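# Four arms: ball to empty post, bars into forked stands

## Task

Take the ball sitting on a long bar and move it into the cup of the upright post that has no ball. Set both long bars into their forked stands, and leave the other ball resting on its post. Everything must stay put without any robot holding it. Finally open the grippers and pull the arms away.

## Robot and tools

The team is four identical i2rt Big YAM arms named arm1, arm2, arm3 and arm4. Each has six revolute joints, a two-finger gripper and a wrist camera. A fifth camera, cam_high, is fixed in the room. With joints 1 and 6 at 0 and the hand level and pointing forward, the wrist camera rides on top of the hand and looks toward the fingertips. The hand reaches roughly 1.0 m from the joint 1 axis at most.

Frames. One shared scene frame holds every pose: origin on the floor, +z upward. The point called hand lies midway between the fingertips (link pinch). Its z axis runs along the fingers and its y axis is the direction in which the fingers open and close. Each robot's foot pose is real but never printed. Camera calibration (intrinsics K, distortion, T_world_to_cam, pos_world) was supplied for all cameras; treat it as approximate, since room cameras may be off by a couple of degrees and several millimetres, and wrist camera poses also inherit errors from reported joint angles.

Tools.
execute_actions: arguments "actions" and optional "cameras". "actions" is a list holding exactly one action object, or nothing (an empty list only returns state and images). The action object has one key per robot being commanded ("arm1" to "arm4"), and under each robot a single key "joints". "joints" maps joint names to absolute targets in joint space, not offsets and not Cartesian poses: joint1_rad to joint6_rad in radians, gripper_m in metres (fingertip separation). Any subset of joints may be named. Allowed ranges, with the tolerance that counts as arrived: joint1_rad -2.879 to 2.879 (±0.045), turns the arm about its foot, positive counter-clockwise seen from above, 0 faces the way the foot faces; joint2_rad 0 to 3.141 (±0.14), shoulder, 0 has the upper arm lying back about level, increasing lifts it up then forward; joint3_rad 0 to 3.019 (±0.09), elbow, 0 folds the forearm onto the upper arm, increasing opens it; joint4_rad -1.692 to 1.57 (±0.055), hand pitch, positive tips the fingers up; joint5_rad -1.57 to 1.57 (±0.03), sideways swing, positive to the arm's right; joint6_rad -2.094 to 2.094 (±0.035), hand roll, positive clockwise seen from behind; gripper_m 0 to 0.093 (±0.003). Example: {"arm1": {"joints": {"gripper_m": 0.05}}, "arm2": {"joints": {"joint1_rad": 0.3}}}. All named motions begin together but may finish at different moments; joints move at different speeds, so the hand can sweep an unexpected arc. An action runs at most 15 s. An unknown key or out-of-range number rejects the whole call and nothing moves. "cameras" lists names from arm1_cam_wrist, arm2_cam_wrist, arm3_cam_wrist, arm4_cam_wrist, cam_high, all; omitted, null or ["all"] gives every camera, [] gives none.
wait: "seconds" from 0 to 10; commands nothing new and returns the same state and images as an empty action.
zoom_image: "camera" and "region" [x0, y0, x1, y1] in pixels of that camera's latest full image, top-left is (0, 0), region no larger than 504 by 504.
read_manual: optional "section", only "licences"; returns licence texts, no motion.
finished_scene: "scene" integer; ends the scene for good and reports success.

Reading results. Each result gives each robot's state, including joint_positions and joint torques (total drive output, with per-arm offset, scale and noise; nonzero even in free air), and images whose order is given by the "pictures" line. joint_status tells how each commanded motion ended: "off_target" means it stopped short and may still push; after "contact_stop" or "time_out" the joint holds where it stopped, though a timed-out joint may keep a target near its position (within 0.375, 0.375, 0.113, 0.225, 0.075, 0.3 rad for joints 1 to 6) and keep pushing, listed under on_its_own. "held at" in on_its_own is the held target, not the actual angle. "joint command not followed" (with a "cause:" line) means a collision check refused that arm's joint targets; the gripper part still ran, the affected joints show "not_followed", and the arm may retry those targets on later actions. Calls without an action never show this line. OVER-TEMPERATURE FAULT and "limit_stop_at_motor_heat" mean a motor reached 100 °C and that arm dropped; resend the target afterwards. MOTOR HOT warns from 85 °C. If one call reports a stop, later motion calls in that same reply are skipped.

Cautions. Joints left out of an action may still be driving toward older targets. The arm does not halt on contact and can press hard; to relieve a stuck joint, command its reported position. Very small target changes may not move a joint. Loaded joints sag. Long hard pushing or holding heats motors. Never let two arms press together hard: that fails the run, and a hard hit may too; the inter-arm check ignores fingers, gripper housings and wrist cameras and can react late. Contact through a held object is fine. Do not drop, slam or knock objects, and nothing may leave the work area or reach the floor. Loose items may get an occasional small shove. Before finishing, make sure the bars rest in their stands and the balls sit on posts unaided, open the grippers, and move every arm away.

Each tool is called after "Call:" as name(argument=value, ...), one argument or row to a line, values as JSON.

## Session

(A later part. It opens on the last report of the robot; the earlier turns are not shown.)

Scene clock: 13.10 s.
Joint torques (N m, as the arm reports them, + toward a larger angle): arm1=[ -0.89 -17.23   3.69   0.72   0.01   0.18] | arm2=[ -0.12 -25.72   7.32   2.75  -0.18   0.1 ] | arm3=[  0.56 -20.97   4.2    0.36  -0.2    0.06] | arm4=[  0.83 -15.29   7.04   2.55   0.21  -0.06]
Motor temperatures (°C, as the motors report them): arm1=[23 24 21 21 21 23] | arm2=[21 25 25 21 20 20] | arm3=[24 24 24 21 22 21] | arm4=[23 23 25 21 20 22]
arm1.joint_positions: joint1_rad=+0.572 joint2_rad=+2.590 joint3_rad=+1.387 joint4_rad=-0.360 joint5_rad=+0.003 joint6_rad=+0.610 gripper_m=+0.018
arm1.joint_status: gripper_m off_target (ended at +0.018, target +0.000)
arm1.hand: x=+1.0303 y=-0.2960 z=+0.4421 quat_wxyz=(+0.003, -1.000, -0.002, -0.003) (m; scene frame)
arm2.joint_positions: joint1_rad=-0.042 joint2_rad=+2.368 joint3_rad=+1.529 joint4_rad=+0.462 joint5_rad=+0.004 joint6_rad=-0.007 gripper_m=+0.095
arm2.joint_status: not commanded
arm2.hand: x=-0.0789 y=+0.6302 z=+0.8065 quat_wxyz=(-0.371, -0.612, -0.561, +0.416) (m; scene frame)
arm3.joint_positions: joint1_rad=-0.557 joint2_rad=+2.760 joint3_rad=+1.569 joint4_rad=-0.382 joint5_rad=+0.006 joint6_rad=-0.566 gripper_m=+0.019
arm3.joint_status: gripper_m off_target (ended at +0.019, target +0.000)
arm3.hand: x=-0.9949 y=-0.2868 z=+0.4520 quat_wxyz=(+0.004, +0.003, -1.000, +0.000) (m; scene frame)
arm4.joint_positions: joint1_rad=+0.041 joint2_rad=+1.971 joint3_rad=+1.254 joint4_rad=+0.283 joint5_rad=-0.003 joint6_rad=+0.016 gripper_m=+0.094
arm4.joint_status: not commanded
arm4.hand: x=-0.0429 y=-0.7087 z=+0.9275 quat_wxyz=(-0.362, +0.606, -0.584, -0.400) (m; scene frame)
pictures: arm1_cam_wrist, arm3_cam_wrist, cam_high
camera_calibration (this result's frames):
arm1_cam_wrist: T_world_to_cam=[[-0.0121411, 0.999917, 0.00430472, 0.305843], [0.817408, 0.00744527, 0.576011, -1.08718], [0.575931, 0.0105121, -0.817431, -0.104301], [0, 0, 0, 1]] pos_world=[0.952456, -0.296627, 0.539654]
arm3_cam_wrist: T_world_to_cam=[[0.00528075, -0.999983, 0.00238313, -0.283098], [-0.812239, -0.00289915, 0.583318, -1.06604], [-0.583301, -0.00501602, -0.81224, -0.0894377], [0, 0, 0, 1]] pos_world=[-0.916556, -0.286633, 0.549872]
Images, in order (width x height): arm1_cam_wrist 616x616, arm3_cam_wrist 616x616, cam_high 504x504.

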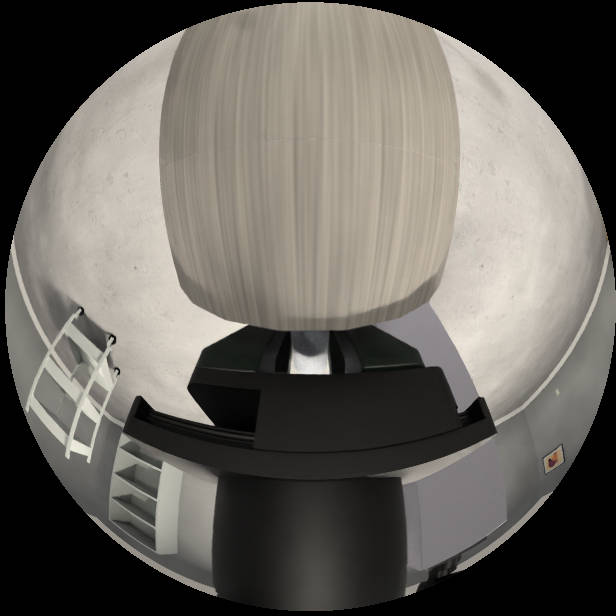

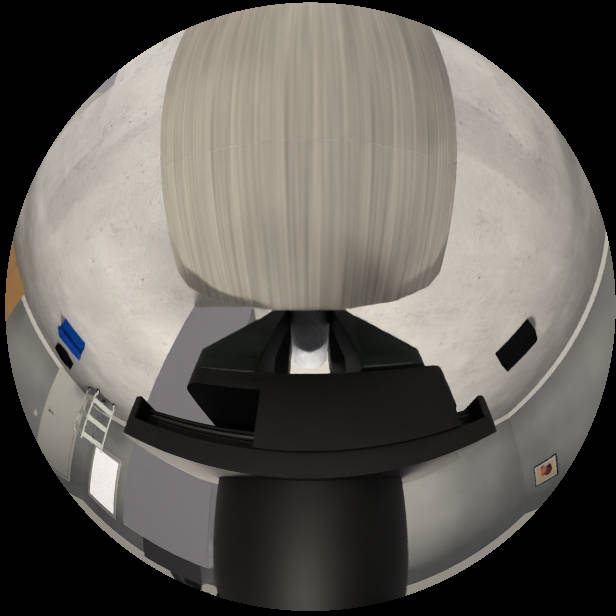

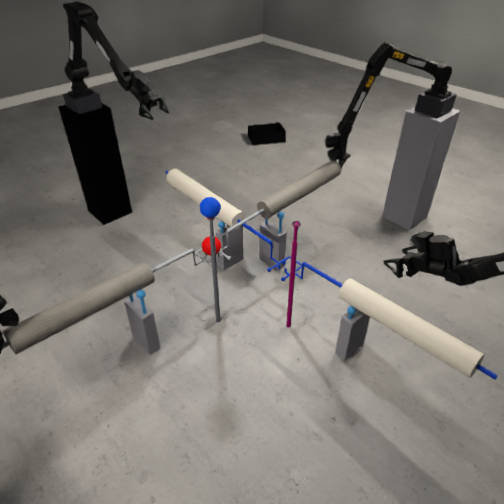

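Call:
execute_actions(
  actions=[],
  cameras=["arm2_cam_wrist","arm4_cam_wrist","cam_high"],
)

Call:
zoom_image(
  camera="arm2_cam_wrist",
  region=[200, 125, 400, 325],
)

Call:
zoom_image(
  camera="arm4_cam_wrist",
  region=[240, 130, 440, 330],
)

Scene clock: 13.73 s.
Joint torques (N m, as the arm reports them, + toward a larger angle): arm1=[ -0.84 -17.27   3.65   0.75   0.01   0.17] | arm2=[ -0.09 -25.75   7.32   2.77  -0.18   0.1 ] | arm3=[  0.69 -21.39   4.23   0.36  -0.23   0.08] | arm4=[  0.91 -15.26   7.03   2.57   0.2   -0.06]
Motor temperatures (°C, as the motors report them): arm1=[23 24 21 21 21 23] | arm2=[21 25 25 21 20 20] | arm3=[24 24 24 21 22 21] | arm4=[23 23 25 21 20 22]
arm1.joint_positions: joint1_rad=+0.572 joint2_rad=+2.590 joint3_rad=+1.387 joint4_rad=-0.360 joint5_rad=+0.003 joint6_rad=+0.610 gripper_m=+0.018
arm1.joint_status: gripper_m off_target (ended at +0.018, target +0.000)
arm1.hand: x=+1.0303 y=-0.2960 z=+0.4421 quat_wxyz=(+0.003, -1.000, -0.002, -0.003) (m; scene frame)
arm2.joint_positions: joint1_rad=-0.042 joint2_rad=+2.368 joint3_rad=+1.529 joint4_rad=+0.462 joint5_rad=+0.004 joint6_rad=-0.007 gripper_m=+0.095
arm2.joint_status: not commanded
arm2.hand: x=-0.0789 y=+0.6302 z=+0.8065 quat_wxyz=(-0.371, -0.612, -0.561, +0.416) (m; scene frame)
arm3.joint_positions: joint1_rad=-0.557 joint2_rad=+2.760 joint3_rad=+1.569 joint4_rad=-0.382 joint5_rad=+0.006 joint6_rad=-0.566 gripper_m=+0.019
arm3.joint_status: gripper_m off_target (ended at +0.019, target +0.000)
arm3.hand: x=-0.9949 y=-0.2868 z=+0.4520 quat_wxyz=(+0.004, +0.003, -1.000, +0.000) (m; scene frame)
arm4.joint_positions: joint1_rad=+0.041 joint2_rad=+1.971 joint3_rad=+1.254 joint4_rad=+0.283 joint5_rad=-0.003 joint6_rad=+0.016 gripper_m=+0.094
arm4.joint_status: not commanded
arm4.hand: x=-0.0429 y=-0.7087 z=+0.9275 quat_wxyz=(-0.362, +0.606, -0.584, -0.400) (m; scene frame)
pictures: arm2_cam_wrist, arm4_cam_wrist, cam_high
camera_calibration (this result's frames):
arm2_cam_wrist: T_world_to_cam=[[-0.995756, 0.0918992, -0.00501261, -0.132366], [0.0811983, 0.851558, -0.517935, -0.110232], [-0.0433293, -0.516144, -0.855405, 1.13025], [0, 0, 0, 1]] pos_world=[-0.0738803, 0.689403, 0.909064]
arm4_cam_wrist: T_world_to_cam=[[0.99875, 0.0425901, -0.0261787, 0.0995297], [0.0242811, -0.871002, -0.490679, -0.152488], [-0.0436998, 0.48943, -0.870947, 1.27992], [0, 0, 0, 1]] pos_world=[-0.0397704, -0.763489, 1.04253]
Images, in order (width x height): arm2_cam_wrist 616x616, arm4_cam_wrist 616x616, cam_high 504x504.

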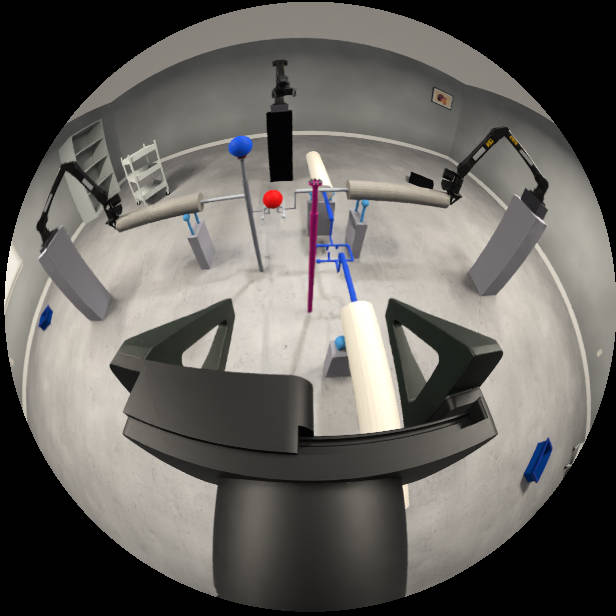

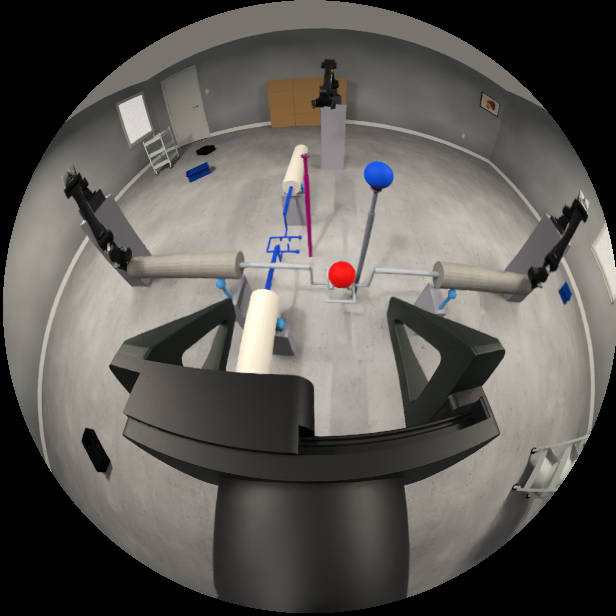

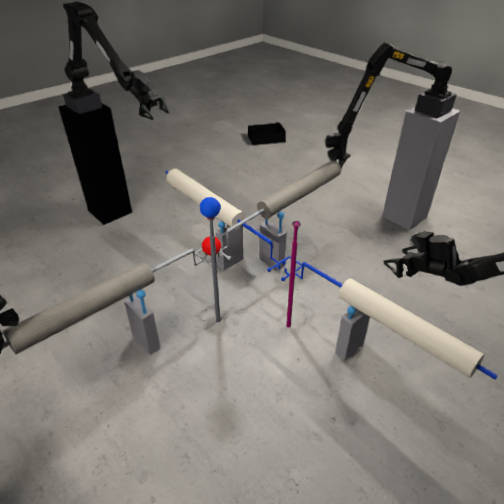

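Region (200, 125, 400, 325) of arm2_cam_wrist's 616x616 image, scaled by 2.520, with more detail than that image has.

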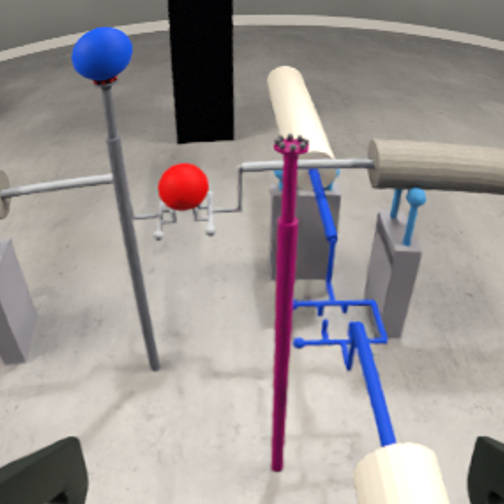

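Region (240, 130, 440, 330) of arm4_cam_wrist's 616x616 image, scaled by 2.520, with more detail than that image has.

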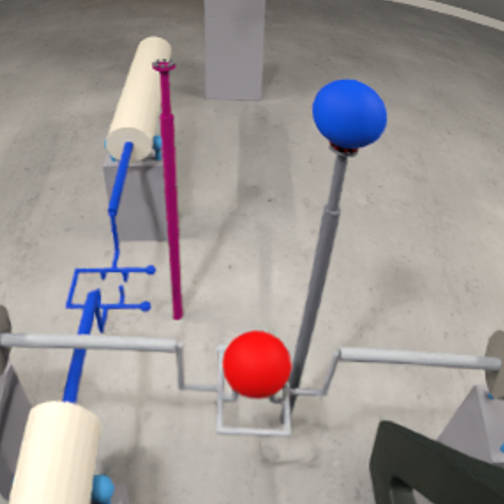

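Call:
execute_actions(
  actions=[
    {"arm1":{"joints":{"joint2_rad":2.425,"joint3_rad":1.320,"joint4_rad":-0.428}},"arm3":{"joints":{"joint2_rad":2.605,"joint3_rad":1.474,"joint4_rad":-0.424}}},
  ],
  cameras=["arm4_cam_wrist","cam_high"],
)

Scene clock: 17.07 s.
Joint torques (N m, as the arm reports them, + toward a larger angle): arm1=[ -0.79 -19.8    3.67   0.06   0.04   0.18] | arm2=[ -0.09 -25.74   7.31   2.76  -0.18   0.1 ] | arm3=[  0.37 -26.88   3.75  -0.18   0.08   0.02] | arm4=[  0.86 -15.3    7.04   2.55   0.2   -0.05]
Motor temperatures (°C, as the motors report them): arm1=[23 24 21 21 21 23] | arm2=[21 25 25 21 20 20] | arm3=[24 24 24 21 22 21] | arm4=[23 24 25 21 20 22]
arm1.joint_positions: joint1_rad=+0.572 joint2_rad=+2.459 joint3_rad=+1.318 joint4_rad=-0.417 joint5_rad=+0.003 joint6_rad=+0.610 gripper_m=+0.018
arm1.joint_status: all done
arm1.hand: x=+1.0278 y=-0.2977 z=+0.4970 quat_wxyz=(+0.001, -1.000, -0.002, -0.001) (m; scene frame)
arm2.joint_positions: joint1_rad=-0.042 joint2_rad=+2.368 joint3_rad=+1.529 joint4_rad=+0.462 joint5_rad=+0.004 joint6_rad=-0.007 gripper_m=+0.095
arm2.joint_status: not commanded
arm2.hand: x=-0.0789 y=+0.6302 z=+0.8065 quat_wxyz=(-0.371, -0.612, -0.561, +0.416) (m; scene frame)
arm3.joint_positions: joint1_rad=-0.552 joint2_rad=+2.645 joint3_rad=+1.475 joint4_rad=-0.410 joint5_rad=-0.001 joint6_rad=-0.560 gripper_m=+0.019
arm3.joint_status: all done
arm3.hand: x=-0.9975 y=-0.2806 z=+0.4979 quat_wxyz=(+0.005, +0.002, -1.000, -0.005) (m; scene frame)
arm4.joint_positions: joint1_rad=+0.041 joint2_rad=+1.971 joint3_rad=+1.254 joint4_rad=+0.283 joint5_rad=-0.003 joint6_rad=+0.016 gripper_m=+0.094
arm4.joint_status: not commanded
arm4.hand: x=-0.0429 y=-0.7087 z=+0.9275 quat_wxyz=(-0.362, +0.606, -0.584, -0.400) (m; scene frame)
pictures: arm4_cam_wrist, cam_high
camera_calibration (this result's frames):
arm4_cam_wrist: T_world_to_cam=[[0.99875, 0.0425901, -0.0261787, 0.0995297], [0.0242811, -0.871002, -0.490679, -0.152488], [-0.0436998, 0.48943, -0.870947, 1.27992], [0, 0, 0, 1]] pos_world=[-0.0397704, -0.763489, 1.04253]
Images, in order (width x height): arm4_cam_wrist 616x616, cam_high 504x504.

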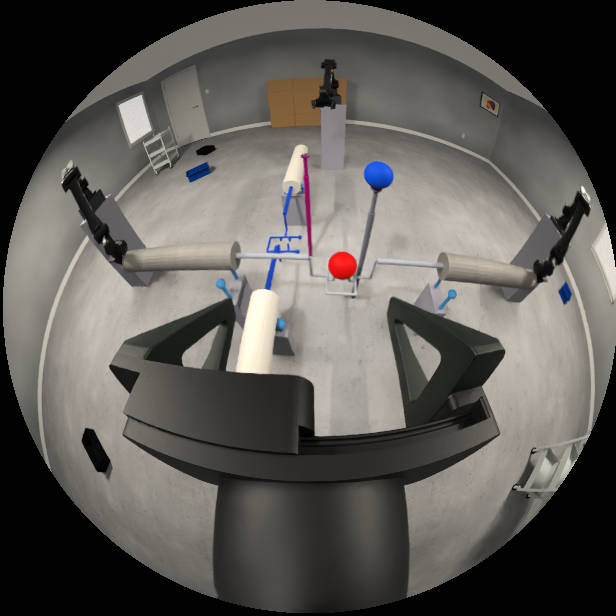

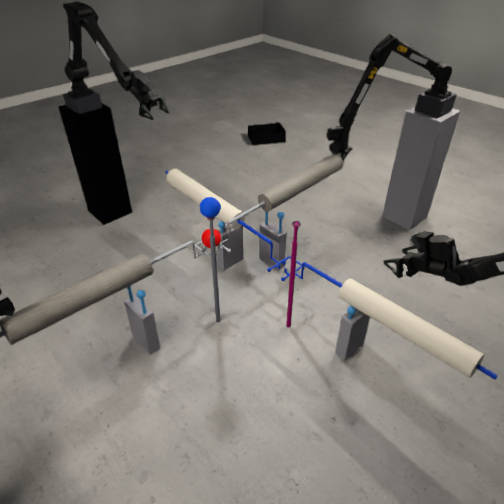

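Call:
execute_actions(
  actions=[
    {"arm1":{"joints":{"joint1_rad":0.504,"joint2_rad":2.233,"joint3_rad":1.460,"joint4_rad":-0.732,"joint6_rad":0.535}},"arm3":{"joints":{"joint1_rad":-0.648,"joint2_rad":2.236,"joint3_rad":1.146,"joint4_rad":-0.455,"joint6_rad":-0.657}}},
  ],
  cameras=["arm4_cam_wrist","cam_high"],
)

Scene clock: 18.53 s.
Joint torques (N m, as the arm reports them, + toward a larger angle): arm1=[ -1.22 -20.18   8.15   0.    -0.02   0.05] | arm2=[ -0.12 -25.74   7.33   2.77  -0.18   0.1 ] | arm3=[  1.47 -23.29   4.28   0.43  -0.05   0.1 ] | arm4=[  0.89 -15.26   7.03   2.55   0.2   -0.05]
Motor temperatures (°C, as the motors report them): arm1=[23 24 21 21 21 23] | arm2=[21 25 25 21 20 20] | arm3=[24 25 24 21 22 21] | arm4=[23 24 25 21 20 22]
arm1.joint_positions: joint1_rad=+0.499 joint2_rad=+2.260 joint3_rad=+1.425 joint4_rad=-0.721 joint5_rad=+0.004 joint6_rad=+0.530 gripper_m=+0.018
arm1.joint_status: all done
arm1.hand: x=+0.9589 y=-0.2940 z=+0.6228 quat_wxyz=(+0.001, -1.000, -0.005, +0.000) (m; scene frame)
arm2.joint_positions: joint1_rad=-0.042 joint2_rad=+2.368 joint3_rad=+1.529 joint4_rad=+0.462 joint5_rad=+0.004 joint6_rad=-0.007 gripper_m=+0.095
arm2.joint_status: not commanded
arm2.hand: x=-0.0789 y=+0.6302 z=+0.8065 quat_wxyz=(-0.371, -0.612, -0.561, +0.416) (m; scene frame)
arm3.joint_positions: joint1_rad=-0.650 joint2_rad=+2.269 joint3_rad=+1.143 joint4_rad=-0.453 joint5_rad=+0.001 joint6_rad=-0.661 gripper_m=+0.019
arm3.joint_status: all done
arm3.hand: x=-1.0700 y=-0.2913 z=+0.6309 quat_wxyz=(+0.004, +0.004, -1.000, -0.004) (m; scene frame)
arm4.joint_positions: joint1_rad=+0.041 joint2_rad=+1.971 joint3_rad=+1.254 joint4_rad=+0.283 joint5_rad=-0.003 joint6_rad=+0.016 gripper_m=+0.094
arm4.joint_status: not commanded
arm4.hand: x=-0.0429 y=-0.7087 z=+0.9275 quat_wxyz=(-0.362, +0.606, -0.584, -0.400) (m; scene frame)
pictures: arm4_cam_wrist, cam_high
camera_calibration (this result's frames):
arm4_cam_wrist: T_world_to_cam=[[0.99875, 0.0425901, -0.0261787, 0.0995297], [0.0242811, -0.871002, -0.490679, -0.152488], [-0.0436998, 0.48943, -0.870947, 1.27992], [0, 0, 0, 1]] pos_world=[-0.0397704, -0.763489, 1.04253]
Images, in order (width x height): arm4_cam_wrist 616x616, cam_high 504x504.

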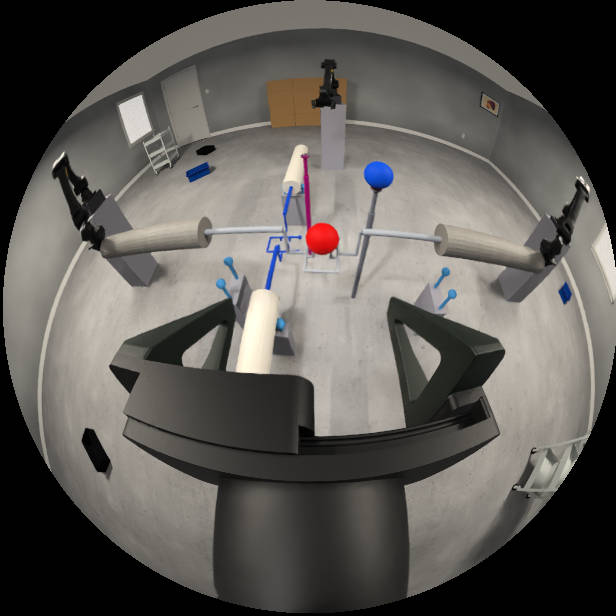

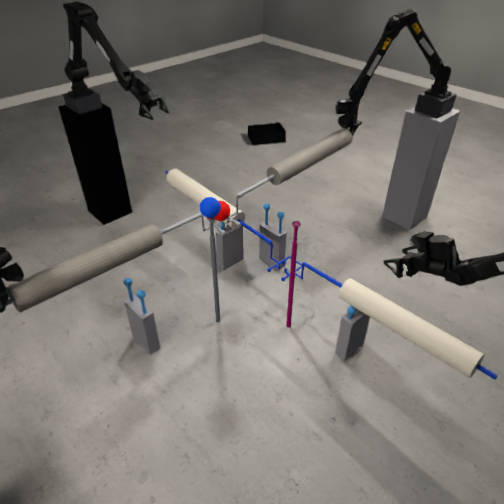

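Call:
execute_actions(
  actions=[
    {"arm1":{"joints":{"joint1_rad":0.468,"joint2_rad":2.118,"joint3_rad":1.641,"joint4_rad":-1.028,"joint6_rad":0.503}},"arm3":{"joints":{"joint1_rad":-0.706,"joint2_rad":1.903,"joint3_rad":0.995,"joint4_rad":-0.635,"joint6_rad":-0.713}}},
  ],
  cameras=["arm4_cam_wrist","cam_high"],
)

Scene clock: 20.10 s.
Joint torques (N m, as the arm reports them, + toward a larger angle): arm1=[ -1.25 -20.4   11.18  -0.4   -0.02   0.05] | arm2=[ -0.14 -25.65   7.33   2.76  -0.18   0.1 ] | arm3=[ -0.17 -20.12   6.38   0.3   -0.19   0.03] | arm4=[  0.9  -15.29   7.03   2.55   0.2   -0.06]
Motor temperatures (°C, as the motors report them): arm1=[23 24 21 21 21 23] | arm2=[21 25 25 21 20 20] | arm3=[24 25 24 21 22 21] | arm4=[23 24 25 21 20 22]
arm1.joint_positions: joint1_rad=+0.463 joint2_rad=+2.146 joint3_rad=+1.586 joint4_rad=-1.006 joint5_rad=+0.004 joint6_rad=+0.498 gripper_m=+0.018
arm1.joint_status: all done
arm1.hand: x=+0.9165 y=-0.2941 z=+0.7346 quat_wxyz=(+0.004, -1.000, -0.004, -0.004) (m; scene frame)
arm2.joint_positions: joint1_rad=-0.042 joint2_rad=+2.368 joint3_rad=+1.529 joint4_rad=+0.462 joint5_rad=+0.004 joint6_rad=-0.007 gripper_m=+0.095
arm2.joint_status: not commanded
arm2.hand: x=-0.0789 y=+0.6302 z=+0.8065 quat_wxyz=(-0.371, -0.612, -0.561, +0.416) (m; scene frame)
arm3.joint_positions: joint1_rad=-0.698 joint2_rad=+1.932 joint3_rad=+0.984 joint4_rad=-0.633 joint5_rad=+0.004 joint6_rad=-0.709 gripper_m=+0.019
arm3.joint_status: all done
arm3.hand: x=-1.1155 y=-0.2845 z=+0.7494 quat_wxyz=(+0.006, +0.003, -1.000, -0.003) (m; scene frame)
arm4.joint_positions: joint1_rad=+0.041 joint2_rad=+1.971 joint3_rad=+1.254 joint4_rad=+0.283 joint5_rad=-0.003 joint6_rad=+0.016 gripper_m=+0.094
arm4.joint_status: not commanded
arm4.hand: x=-0.0429 y=-0.7087 z=+0.9275 quat_wxyz=(-0.362, +0.606, -0.584, -0.400) (m; scene frame)
pictures: arm4_cam_wrist, cam_high
camera_calibration (this result's frames):
arm4_cam_wrist: T_world_to_cam=[[0.99875, 0.0425901, -0.0261787, 0.0995297], [0.0242811, -0.871002, -0.490679, -0.152488], [-0.0436998, 0.48943, -0.870947, 1.27992], [0, 0, 0, 1]] pos_world=[-0.0397704, -0.763489, 1.04253]
Images, in order (width x height): arm4_cam_wrist 616x616, cam_high 504x504.

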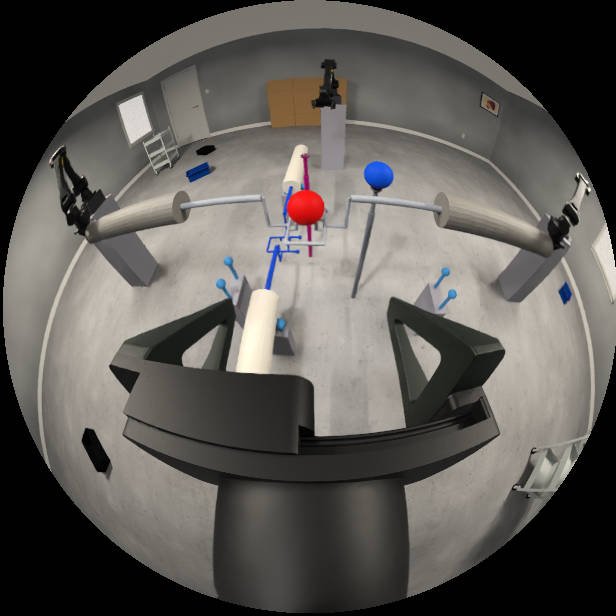

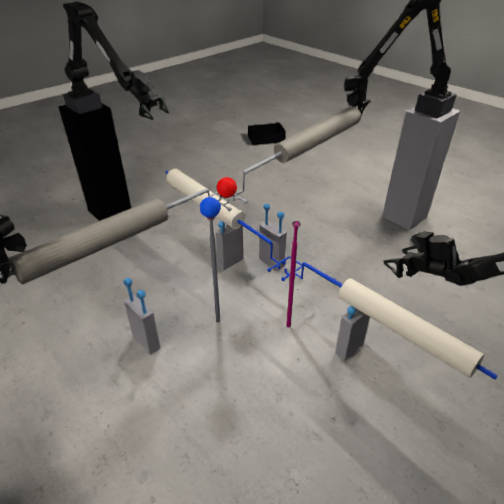

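Call:
execute_actions(
  actions=[
    {"arm1":{"joints":{"joint1_rad":0.443,"joint2_rad":2.070,"joint3_rad":1.897,"joint4_rad":-1.315,"joint6_rad":0.480}},"arm3":{"joints":{"joint1_rad":-0.764,"joint2_rad":1.632,"joint3_rad":0.998,"joint4_rad":-0.898,"joint6_rad":-0.770}}},
  ],
  cameras=["arm1_cam_wrist","arm3_cam_wrist","arm4_cam_wrist","cam_high"],
)

Scene clock: 21.47 s.
Joint torques (N m, as the arm reports them, + toward a larger angle): arm1=[ -1.72 -21.77  13.23  -0.45   0.01  -0.02] | arm2=[ -0.09 -25.75   7.33   2.76  -0.18   0.1 ] | arm3=[  0.92 -17.03   8.64   0.53  -0.3    0.07] | arm4=[  0.85 -15.22   7.06   2.55   0.2   -0.06]
Motor temperatures (°C, as the motors report them): arm1=[23 25 22 21 21 23] | arm2=[21 25 25 21 20 20] | arm3=[24 25 24 21 22 21] | arm4=[23 24 25 21 20 22]
arm1.joint_positions: joint1_rad=+0.449 joint2_rad=+2.104 joint3_rad=+1.829 joint4_rad=-1.290 joint5_rad=+0.003 joint6_rad=+0.482 gripper_m=+0.018
arm1.joint_status: all done
arm1.hand: x=+0.8825 y=-0.3024 z=+0.8440 quat_wxyz=(+0.003, -1.000, -0.004, -0.004) (m; scene frame)
arm2.joint_positions: joint1_rad=-0.042 joint2_rad=+2.368 joint3_rad=+1.529 joint4_rad=+0.462 joint5_rad=+0.004 joint6_rad=-0.007 gripper_m=+0.095
arm2.joint_status: not commanded
arm2.hand: x=-0.0789 y=+0.6302 z=+0.8065 quat_wxyz=(-0.371, -0.612, -0.561, +0.416) (m; scene frame)
arm3.joint_positions: joint1_rad=-0.764 joint2_rad=+1.655 joint3_rad=+0.977 joint4_rad=-0.904 joint5_rad=+0.007 joint6_rad=-0.773 gripper_m=+0.019
arm3.joint_status: all done
arm3.hand: x=-1.1518 y=-0.2900 z=+0.8613 quat_wxyz=(+0.008, +0.003, -1.000, -0.003) (m; scene frame)
arm4.joint_positions: joint1_rad=+0.041 joint2_rad=+1.971 joint3_rad=+1.254 joint4_rad=+0.283 joint5_rad=-0.003 joint6_rad=+0.016 gripper_m=+0.094
arm4.joint_status: not commanded
arm4.hand: x=-0.0429 y=-0.7087 z=+0.9275 quat_wxyz=(-0.362, +0.606, -0.584, -0.400) (m; scene frame)
pictures: arm1_cam_wrist, arm3_cam_wrist, arm4_cam_wrist, cam_high
camera_calibration (this result's frames):
arm1_cam_wrist: T_world_to_cam=[[-0.0167251, 0.999849, 0.00470737, 0.31243], [0.817002, 0.0109521, 0.576531, -1.19688], [0.576393, 0.0134885, -0.817061, 0.309615], [0, 0, 0, 1]] pos_world=[0.804622, -0.303451, 0.941545]
arm3_cam_wrist: T_world_to_cam=[[0.00566266, -0.999972, -0.00493227, -0.279729], [-0.807474, -0.00748199, 0.589856, -1.43376], [-0.589876, 0.000642525, -0.807493, 0.141431], [0, 0, 0, 1]] pos_world=[-1.07271, -0.290539, 0.958537]
arm4_cam_wrist: T_world_to_cam=[[0.99875, 0.0425901, -0.0261787, 0.0995297], [0.0242811, -0.871002, -0.490679, -0.152488], [-0.0436998, 0.48943, -0.870947, 1.27992], [0, 0, 0, 1]] pos_world=[-0.0397704, -0.763489, 1.04253]
Images, in order (width x height): arm1_cam_wrist 616x616, arm3_cam_wrist 616x616, arm4_cam_wrist 616x616, cam_high 504x504.

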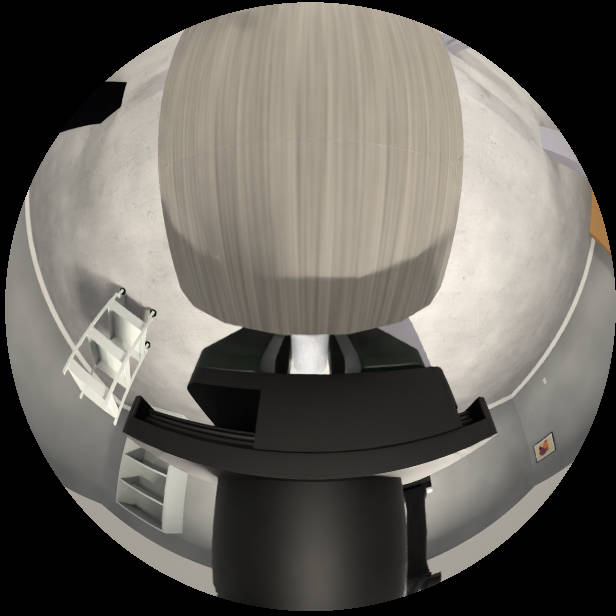

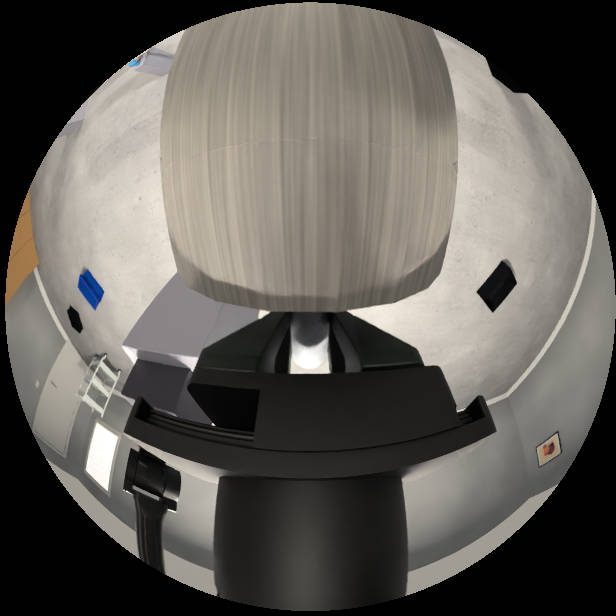

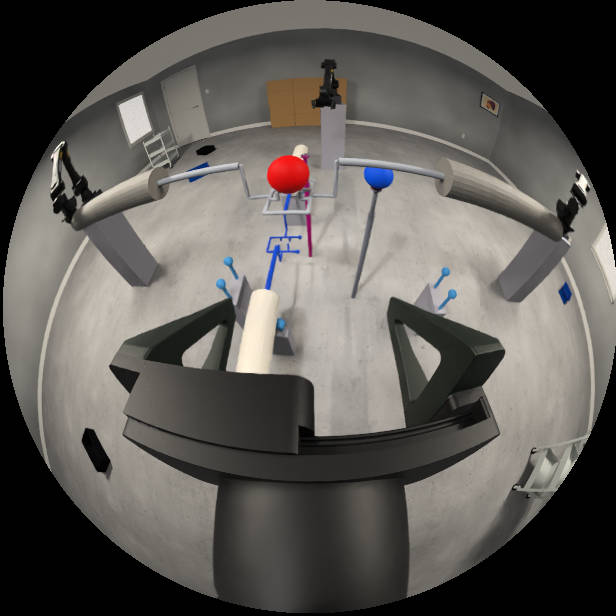

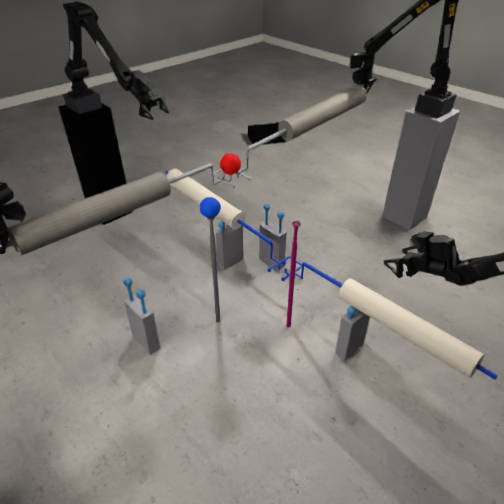

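Call:
execute_actions(
  actions=[
    {"arm1":{"joints":{"joint1_rad":0.241,"joint2_rad":1.925,"joint3_rad":1.634,"joint4_rad":-1.207,"joint6_rad":0.278}},"arm3":{"joints":{"joint1_rad":-0.466,"joint2_rad":1.430,"joint3_rad":0.753,"joint4_rad":-0.851,"joint6_rad":-0.470}}},
  ],
  cameras=["arm2_cam_wrist","arm4_cam_wrist","cam_high"],
)

Scene clock: 23.27 s.
Joint torques (N m, as the arm reports them, + toward a larger angle): arm1=[ -1.19 -20.8    9.05   0.3   -0.05   0.11] | arm2=[ -0.07 -25.67   7.32   2.76  -0.18   0.1 ] | arm3=[  0.84 -14.28   8.9    0.32   0.21   0.12] | arm4=[  0.92 -15.28   7.05   2.56   0.2   -0.05]
Motor temperatures (°C, as the motors report them): arm1=[23 25 22 21 21 23] | arm2=[21 26 25 21 20 20] | arm3=[24 25 24 21 22 21] | arm4=[23 24 25 21 20 22]
arm1.joint_positions: joint1_rad=+0.233 joint2_rad=+1.969 joint3_rad=+1.617 joint4_rad=-1.205 joint5_rad=+0.004 joint6_rad=+0.266 gripper_m=+0.018
arm1.joint_status: all done
arm1.hand: x=+0.8777 y=-0.1603 z=+0.8478 quat_wxyz=(+0.003, -1.000, -0.005, +0.000) (m; scene frame)
arm2.joint_positions: joint1_rad=-0.042 joint2_rad=+2.368 joint3_rad=+1.529 joint4_rad=+0.462 joint5_rad=+0.004 joint6_rad=-0.007 gripper_m=+0.095
arm2.joint_status: not commanded
arm2.hand: x=-0.0789 y=+0.6302 z=+0.8065 quat_wxyz=(-0.371, -0.612, -0.561, +0.416) (m; scene frame)
arm3.joint_positions: joint1_rad=-0.465 joint2_rad=+1.462 joint3_rad=+0.726 joint4_rad=-0.852 joint5_rad=-0.006 joint6_rad=-0.476 gripper_m=+0.019
arm3.joint_status: all done
arm3.hand: x=-1.1580 y=-0.1473 z=+0.8574 quat_wxyz=(+0.007, +0.004, -1.000, -0.008) (m; scene frame)
arm4.joint_positions: joint1_rad=+0.041 joint2_rad=+1.971 joint3_rad=+1.254 joint4_rad=+0.283 joint5_rad=-0.003 joint6_rad=+0.016 gripper_m=+0.094
arm4.joint_status: not commanded
arm4.hand: x=-0.0429 y=-0.7087 z=+0.9275 quat_wxyz=(-0.362, +0.606, -0.584, -0.400) (m; scene frame)
pictures: arm2_cam_wrist, arm4_cam_wrist, cam_high
camera_calibration (this result's frames):
arm2_cam_wrist: T_world_to_cam=[[-0.995756, 0.0918992, -0.00501261, -0.132366], [0.0811983, 0.851558, -0.517935, -0.110232], [-0.0433293, -0.516144, -0.855405, 1.13025], [0, 0, 0, 1]] pos_world=[-0.0738803, 0.689403, 0.909064]
arm4_cam_wrist: T_world_to_cam=[[0.99875, 0.0425901, -0.0261787, 0.0995297], [0.0242811, -0.871002, -0.490679, -0.152488], [-0.0436998, 0.48943, -0.870947, 1.27992], [0, 0, 0, 1]] pos_world=[-0.0397704, -0.763489, 1.04253]
Images, in order (width x height): arm2_cam_wrist 616x616, arm4_cam_wrist 616x616, cam_high 504x504.

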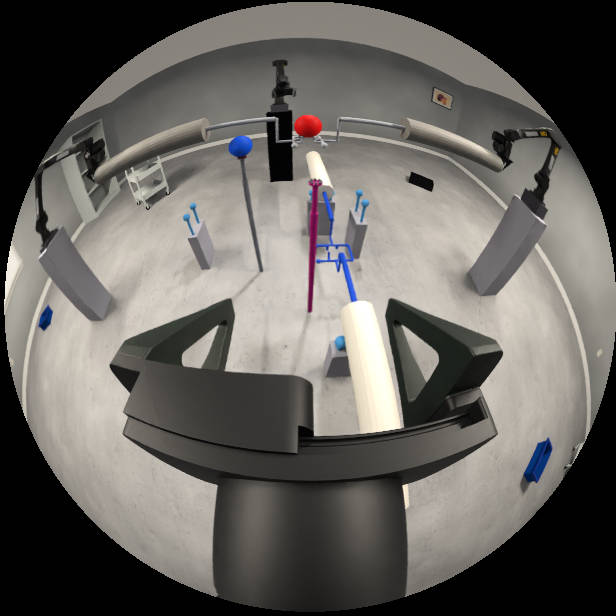

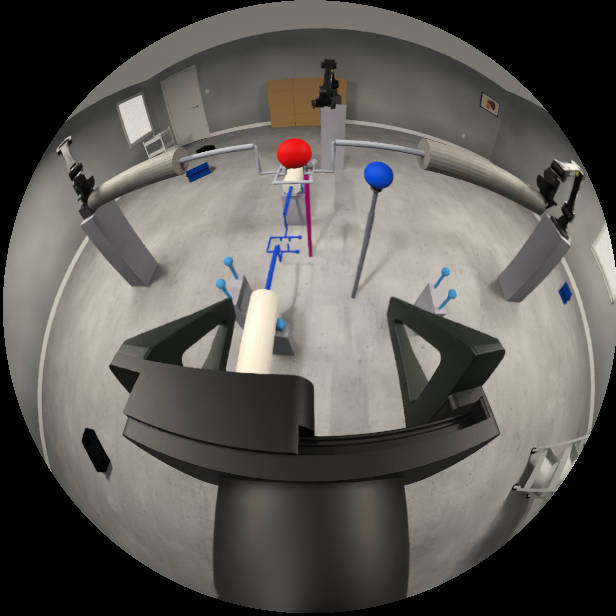

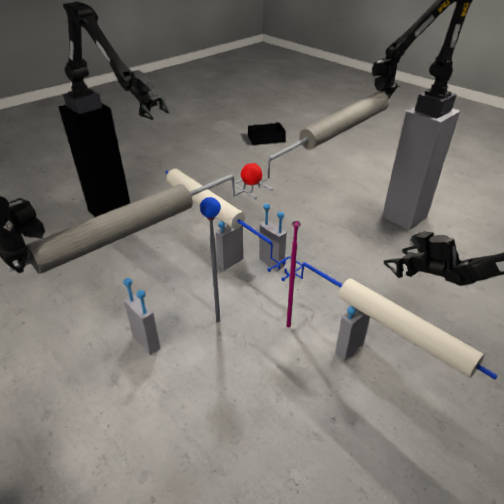

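Call:
execute_actions(
  actions=[
    {"arm1":{"joints":{"joint1_rad":0.010,"joint2_rad":1.866,"joint3_rad":1.537,"joint4_rad":-1.170,"joint6_rad":0.050}},"arm3":{"joints":{"joint1_rad":-0.050,"joint2_rad":1.342,"joint3_rad":0.657,"joint4_rad":-0.832,"joint6_rad":-0.052}}},
  ],
  cameras=["arm2_cam_wrist","arm4_cam_wrist","cam_high"],
)

Scene clock: 24.87 s.
Joint torques (N m, as the arm reports them, + toward a larger angle): arm1=[ -0.94 -20.93   9.37   0.03   0.11   0.13] | arm2=[ -0.01 -25.71   7.32   2.77  -0.18   0.1 ] | arm3=[  1.46 -12.05   8.8    0.27   0.24   0.21] | arm4=[  0.91 -15.17   7.01   2.55   0.2   -0.05]
Motor temperatures (°C, as the motors report them): arm1=[23 25 22 21 21 23] | arm2=[21 26 26 21 20 20] | arm3=[24 25 24 21 22 21] | arm4=[23 24 25 21 20 22]
arm1.joint_positions: joint1_rad=+0.003 joint2_rad=+1.920 joint3_rad=+1.514 joint4_rad=-1.160 joint5_rad=-0.001 joint6_rad=+0.034 gripper_m=+0.018
arm1.joint_status: all done
arm1.hand: x=+0.8824 y=-0.0260 z=+0.8396 quat_wxyz=(+0.003, -1.000, -0.006, -0.005) (m; scene frame)
arm2.joint_positions: joint1_rad=-0.042 joint2_rad=+2.368 joint3_rad=+1.529 joint4_rad=+0.462 joint5_rad=+0.004 joint6_rad=-0.007 gripper_m=+0.095
arm2.joint_status: not commanded
arm2.hand: x=-0.0789 y=+0.6302 z=+0.8065 quat_wxyz=(-0.371, -0.612, -0.561, +0.416) (m; scene frame)
arm3.joint_positions: joint1_rad=-0.058 joint2_rad=+1.371 joint3_rad=+0.635 joint4_rad=-0.830 joint5_rad=-0.006 joint6_rad=-0.071 gripper_m=+0.019
arm3.joint_status: all done
arm3.hand: x=-1.1531 y=-0.0177 z=+0.8585 quat_wxyz=(-0.002, +0.005, -1.000, -0.005) (m; scene frame)
arm4.joint_positions: joint1_rad=+0.041 joint2_rad=+1.971 joint3_rad=+1.254 joint4_rad=+0.283 joint5_rad=-0.003 joint6_rad=+0.016 gripper_m=+0.094
arm4.joint_status: not commanded
arm4.hand: x=-0.0429 y=-0.7087 z=+0.9275 quat_wxyz=(-0.362, +0.606, -0.584, -0.400) (m; scene frame)
pictures: arm2_cam_wrist, arm4_cam_wrist, cam_high
camera_calibration (this result's frames):
arm2_cam_wrist: T_world_to_cam=[[-0.995756, 0.0918992, -0.00501261, -0.132366], [0.0811983, 0.851558, -0.517935, -0.110232], [-0.0433293, -0.516144, -0.855405, 1.13025], [0, 0, 0, 1]] pos_world=[-0.0738803, 0.689403, 0.909064]
arm4_cam_wrist: T_world_to_cam=[[0.99875, 0.0425901, -0.0261787, 0.0995297], [0.0242811, -0.871002, -0.490679, -0.152488], [-0.0436998, 0.48943, -0.870947, 1.27992], [0, 0, 0, 1]] pos_world=[-0.0397704, -0.763489, 1.04253]
Images, in order (width x height): arm2_cam_wrist 616x616, arm4_cam_wrist 616x616, cam_high 504x504.

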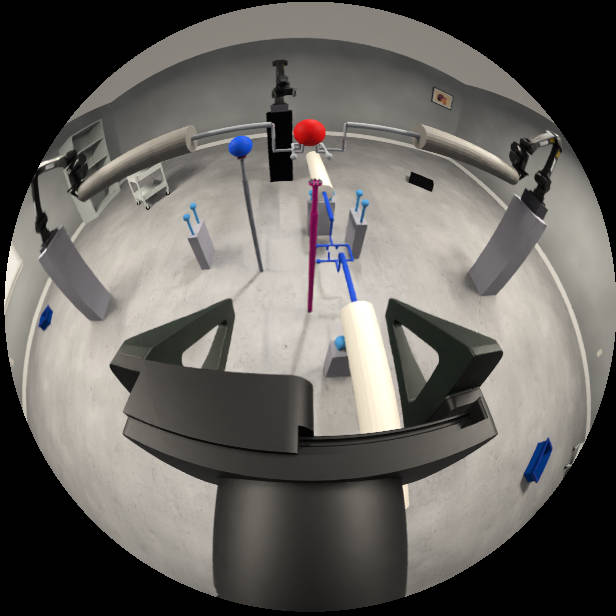

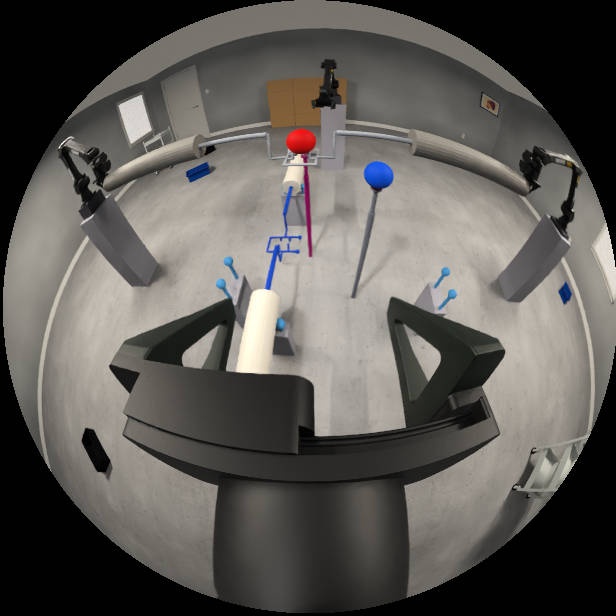

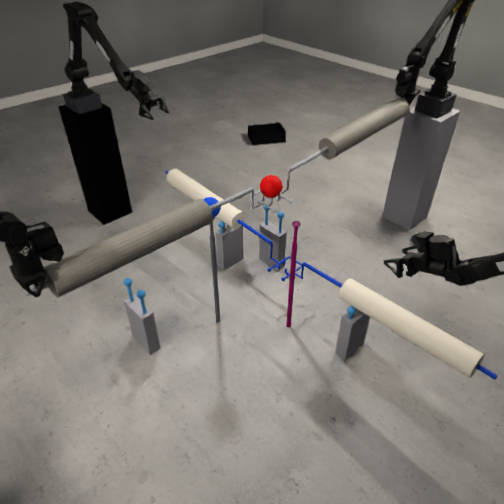

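Call:
zoom_image(
  camera="cam_high",
  region=[230, 150, 330, 250],
)

Call:
zoom_image(
  camera="arm2_cam_wrist",
  region=[260, 105, 360, 205],
)

Call:
zoom_image(
  camera="arm4_cam_wrist",
  region=[255, 110, 355, 210],
)

Region (230, 150, 330, 250) of cam_high's 504x504 image, scaled by 5.040, with more detail than that image has.

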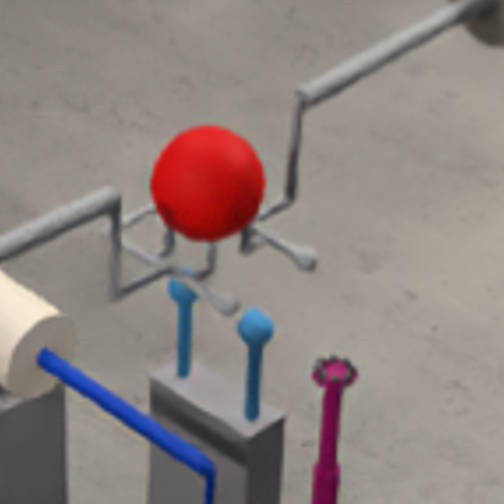

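Region (260, 105, 360, 205) of arm2_cam_wrist's 616x616 image, scaled by 5.040, with more detail than that image has.

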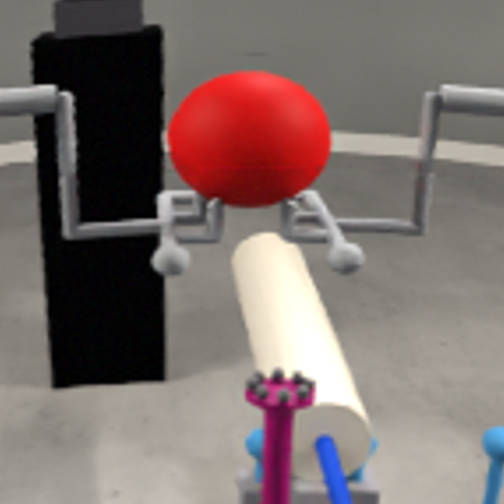

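Region (255, 110, 355, 210) of arm4_cam_wrist's 616x616 image, scaled by 5.040, with more detail than that image has.

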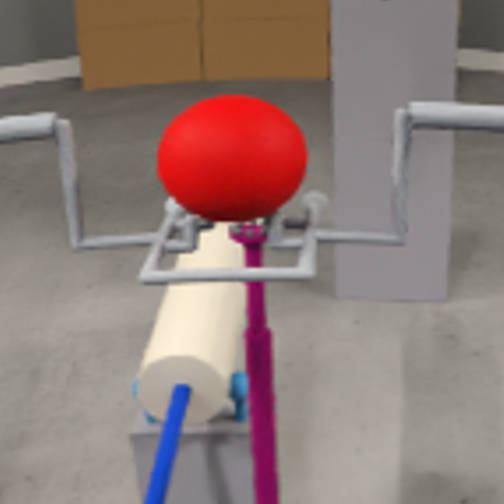

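Call:
execute_actions(
  actions=[
    {"arm1":{"joints":{"joint1_rad":-0.242,"joint2_rad":1.935,"joint3_rad":1.590,"joint4_rad":-1.135,"joint6_rad":-0.197}},"arm3":{"joints":{"joint1_rad":0.424,"joint2_rad":1.475,"joint3_rad":0.700,"joint4_rad":-0.748,"joint6_rad":0.426}}},
  ],
  cameras=["arm2_cam_wrist","arm4_cam_wrist","cam_high"],
)

Call:
zoom_image(
  camera="cam_high",
  region=[250, 160, 350, 260],
)

Call:
zoom_image(
  camera="arm2_cam_wrist",
  region=[260, 110, 360, 210],
)

Call:
zoom_image(
  camera="arm4_cam_wrist",
  region=[255, 100, 355, 200],
)

Scene clock: 27.23 s.
Joint torques (N m, as the arm reports them, + toward a larger angle): arm1=[ -1.38 -20.92  11.51   0.1    0.06   0.18] | arm2=[ -0.08 -25.73   7.33   2.75  -0.18   0.1 ] | arm3=[  1.67 -11.59   8.63   0.37   0.36   0.28] | arm4=[  0.93 -15.23   7.02   2.56   0.2   -0.06]
Motor temperatures (°C, as the motors report them): arm1=[23 25 22 21 21 23] | arm2=[21 26 26 21 20 20] | arm3=[24 25 24 21 22 21] | arm4=[23 24 26 21 20 22]
arm1.joint_positions: joint1_rad=-0.245 joint2_rad=+1.975 joint3_rad=+1.535 joint4_rad=-1.128 joint5_rad=+0.000 joint6_rad=-0.214 gripper_m=+0.018
arm1.joint_status: all done
arm1.hand: x=+0.8819 y=+0.1171 z=+0.8176 quat_wxyz=(+0.004, -1.000, -0.005, -0.006) (m; scene frame)
arm2.joint_positions: joint1_rad=-0.042 joint2_rad=+2.368 joint3_rad=+1.529 joint4_rad=+0.462 joint5_rad=+0.004 joint6_rad=-0.007 gripper_m=+0.095
arm2.joint_status: not commanded
arm2.hand: x=-0.0789 y=+0.6302 z=+0.8065 quat_wxyz=(-0.371, -0.612, -0.561, +0.416) (m; scene frame)
arm3.joint_positions: joint1_rad=+0.414 joint2_rad=+1.488 joint3_rad=+0.673 joint4_rad=-0.748 joint5_rad=-0.008 joint6_rad=+0.403 gripper_m=+0.019
arm3.joint_status: all done
arm3.hand: x=-1.1552 y=+0.1293 z=+0.8359 quat_wxyz=(-0.001, +0.004, -1.000, -0.007) (m; scene frame)
arm4.joint_positions: joint1_rad=+0.041 joint2_rad=+1.971 joint3_rad=+1.254 joint4_rad=+0.283 joint5_rad=-0.003 joint6_rad=+0.016 gripper_m=+0.094
arm4.joint_status: not commanded
arm4.hand: x=-0.0429 y=-0.7087 z=+0.9275 quat_wxyz=(-0.362, +0.606, -0.584, -0.400) (m; scene frame)
pictures: arm2_cam_wrist, arm4_cam_wrist, cam_high
camera_calibration (this result's frames):
arm2_cam_wrist: T_world_to_cam=[[-0.995756, 0.0918992, -0.00501261, -0.132366], [0.0811983, 0.851558, -0.517935, -0.110232], [-0.0433293, -0.516144, -0.855405, 1.13025], [0, 0, 0, 1]] pos_world=[-0.0738803, 0.689403, 0.909064]
arm4_cam_wrist: T_world_to_cam=[[0.99875, 0.0425901, -0.0261787, 0.0995297], [0.0242811, -0.871002, -0.490679, -0.152488], [-0.0436998, 0.48943, -0.870947, 1.27992], [0, 0, 0, 1]] pos_world=[-0.0397704, -0.763489, 1.04253]
Images, in order (width x height): arm2_cam_wrist 616x616, arm4_cam_wrist 616x616, cam_high 504x504.

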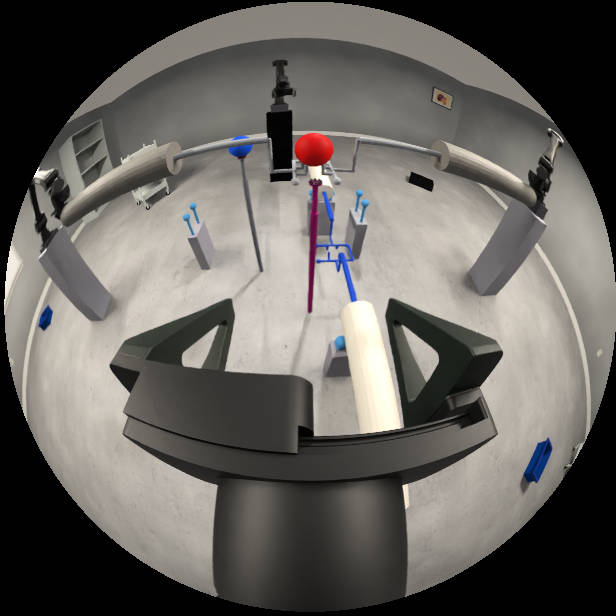

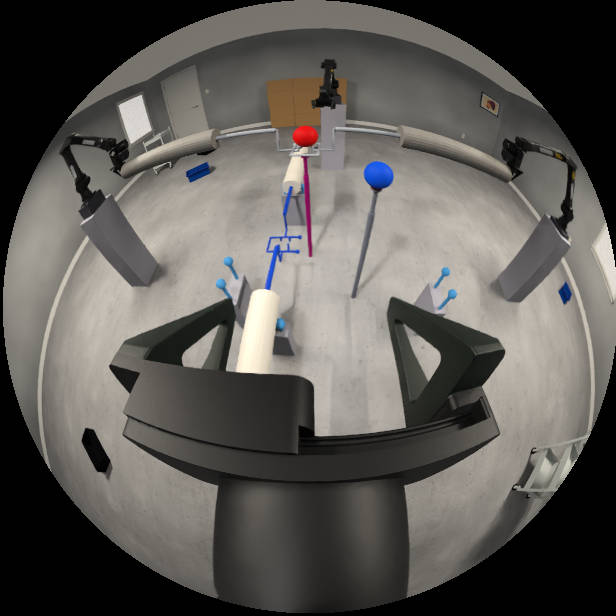

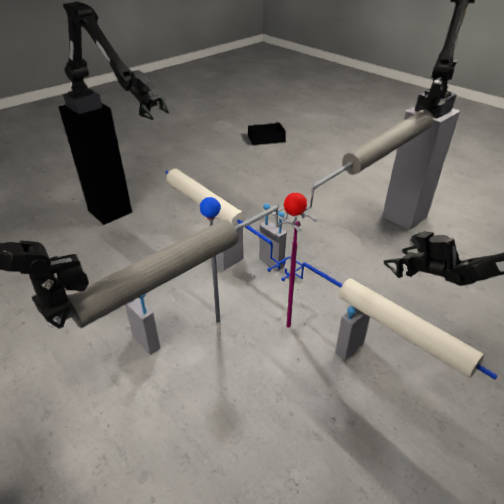

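Region (250, 160, 350, 260) of cam_high's 504x504 image, scaled by 5.040, with more detail than that image has.

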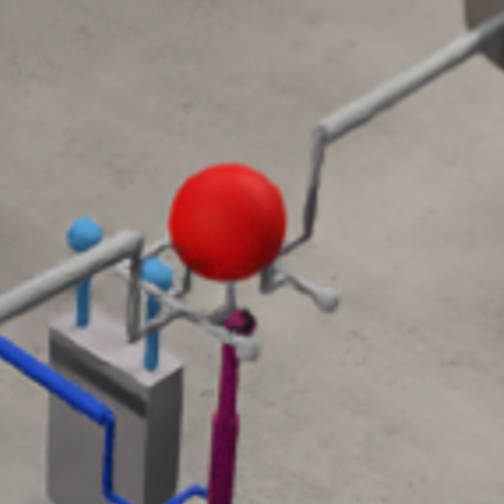

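Region (260, 110, 360, 210) of arm2_cam_wrist's 616x616 image, scaled by 5.040, with more detail than that image has.

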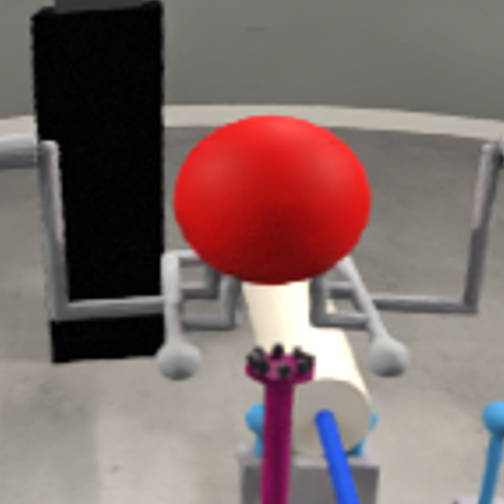

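Region (255, 100, 355, 200) of arm4_cam_wrist's 616x616 image, scaled by 5.040, with more detail than that image has.

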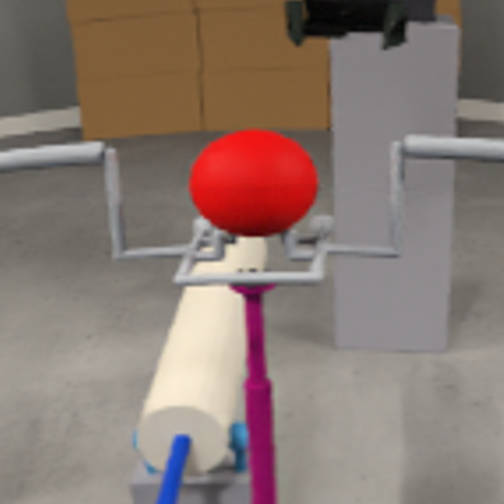

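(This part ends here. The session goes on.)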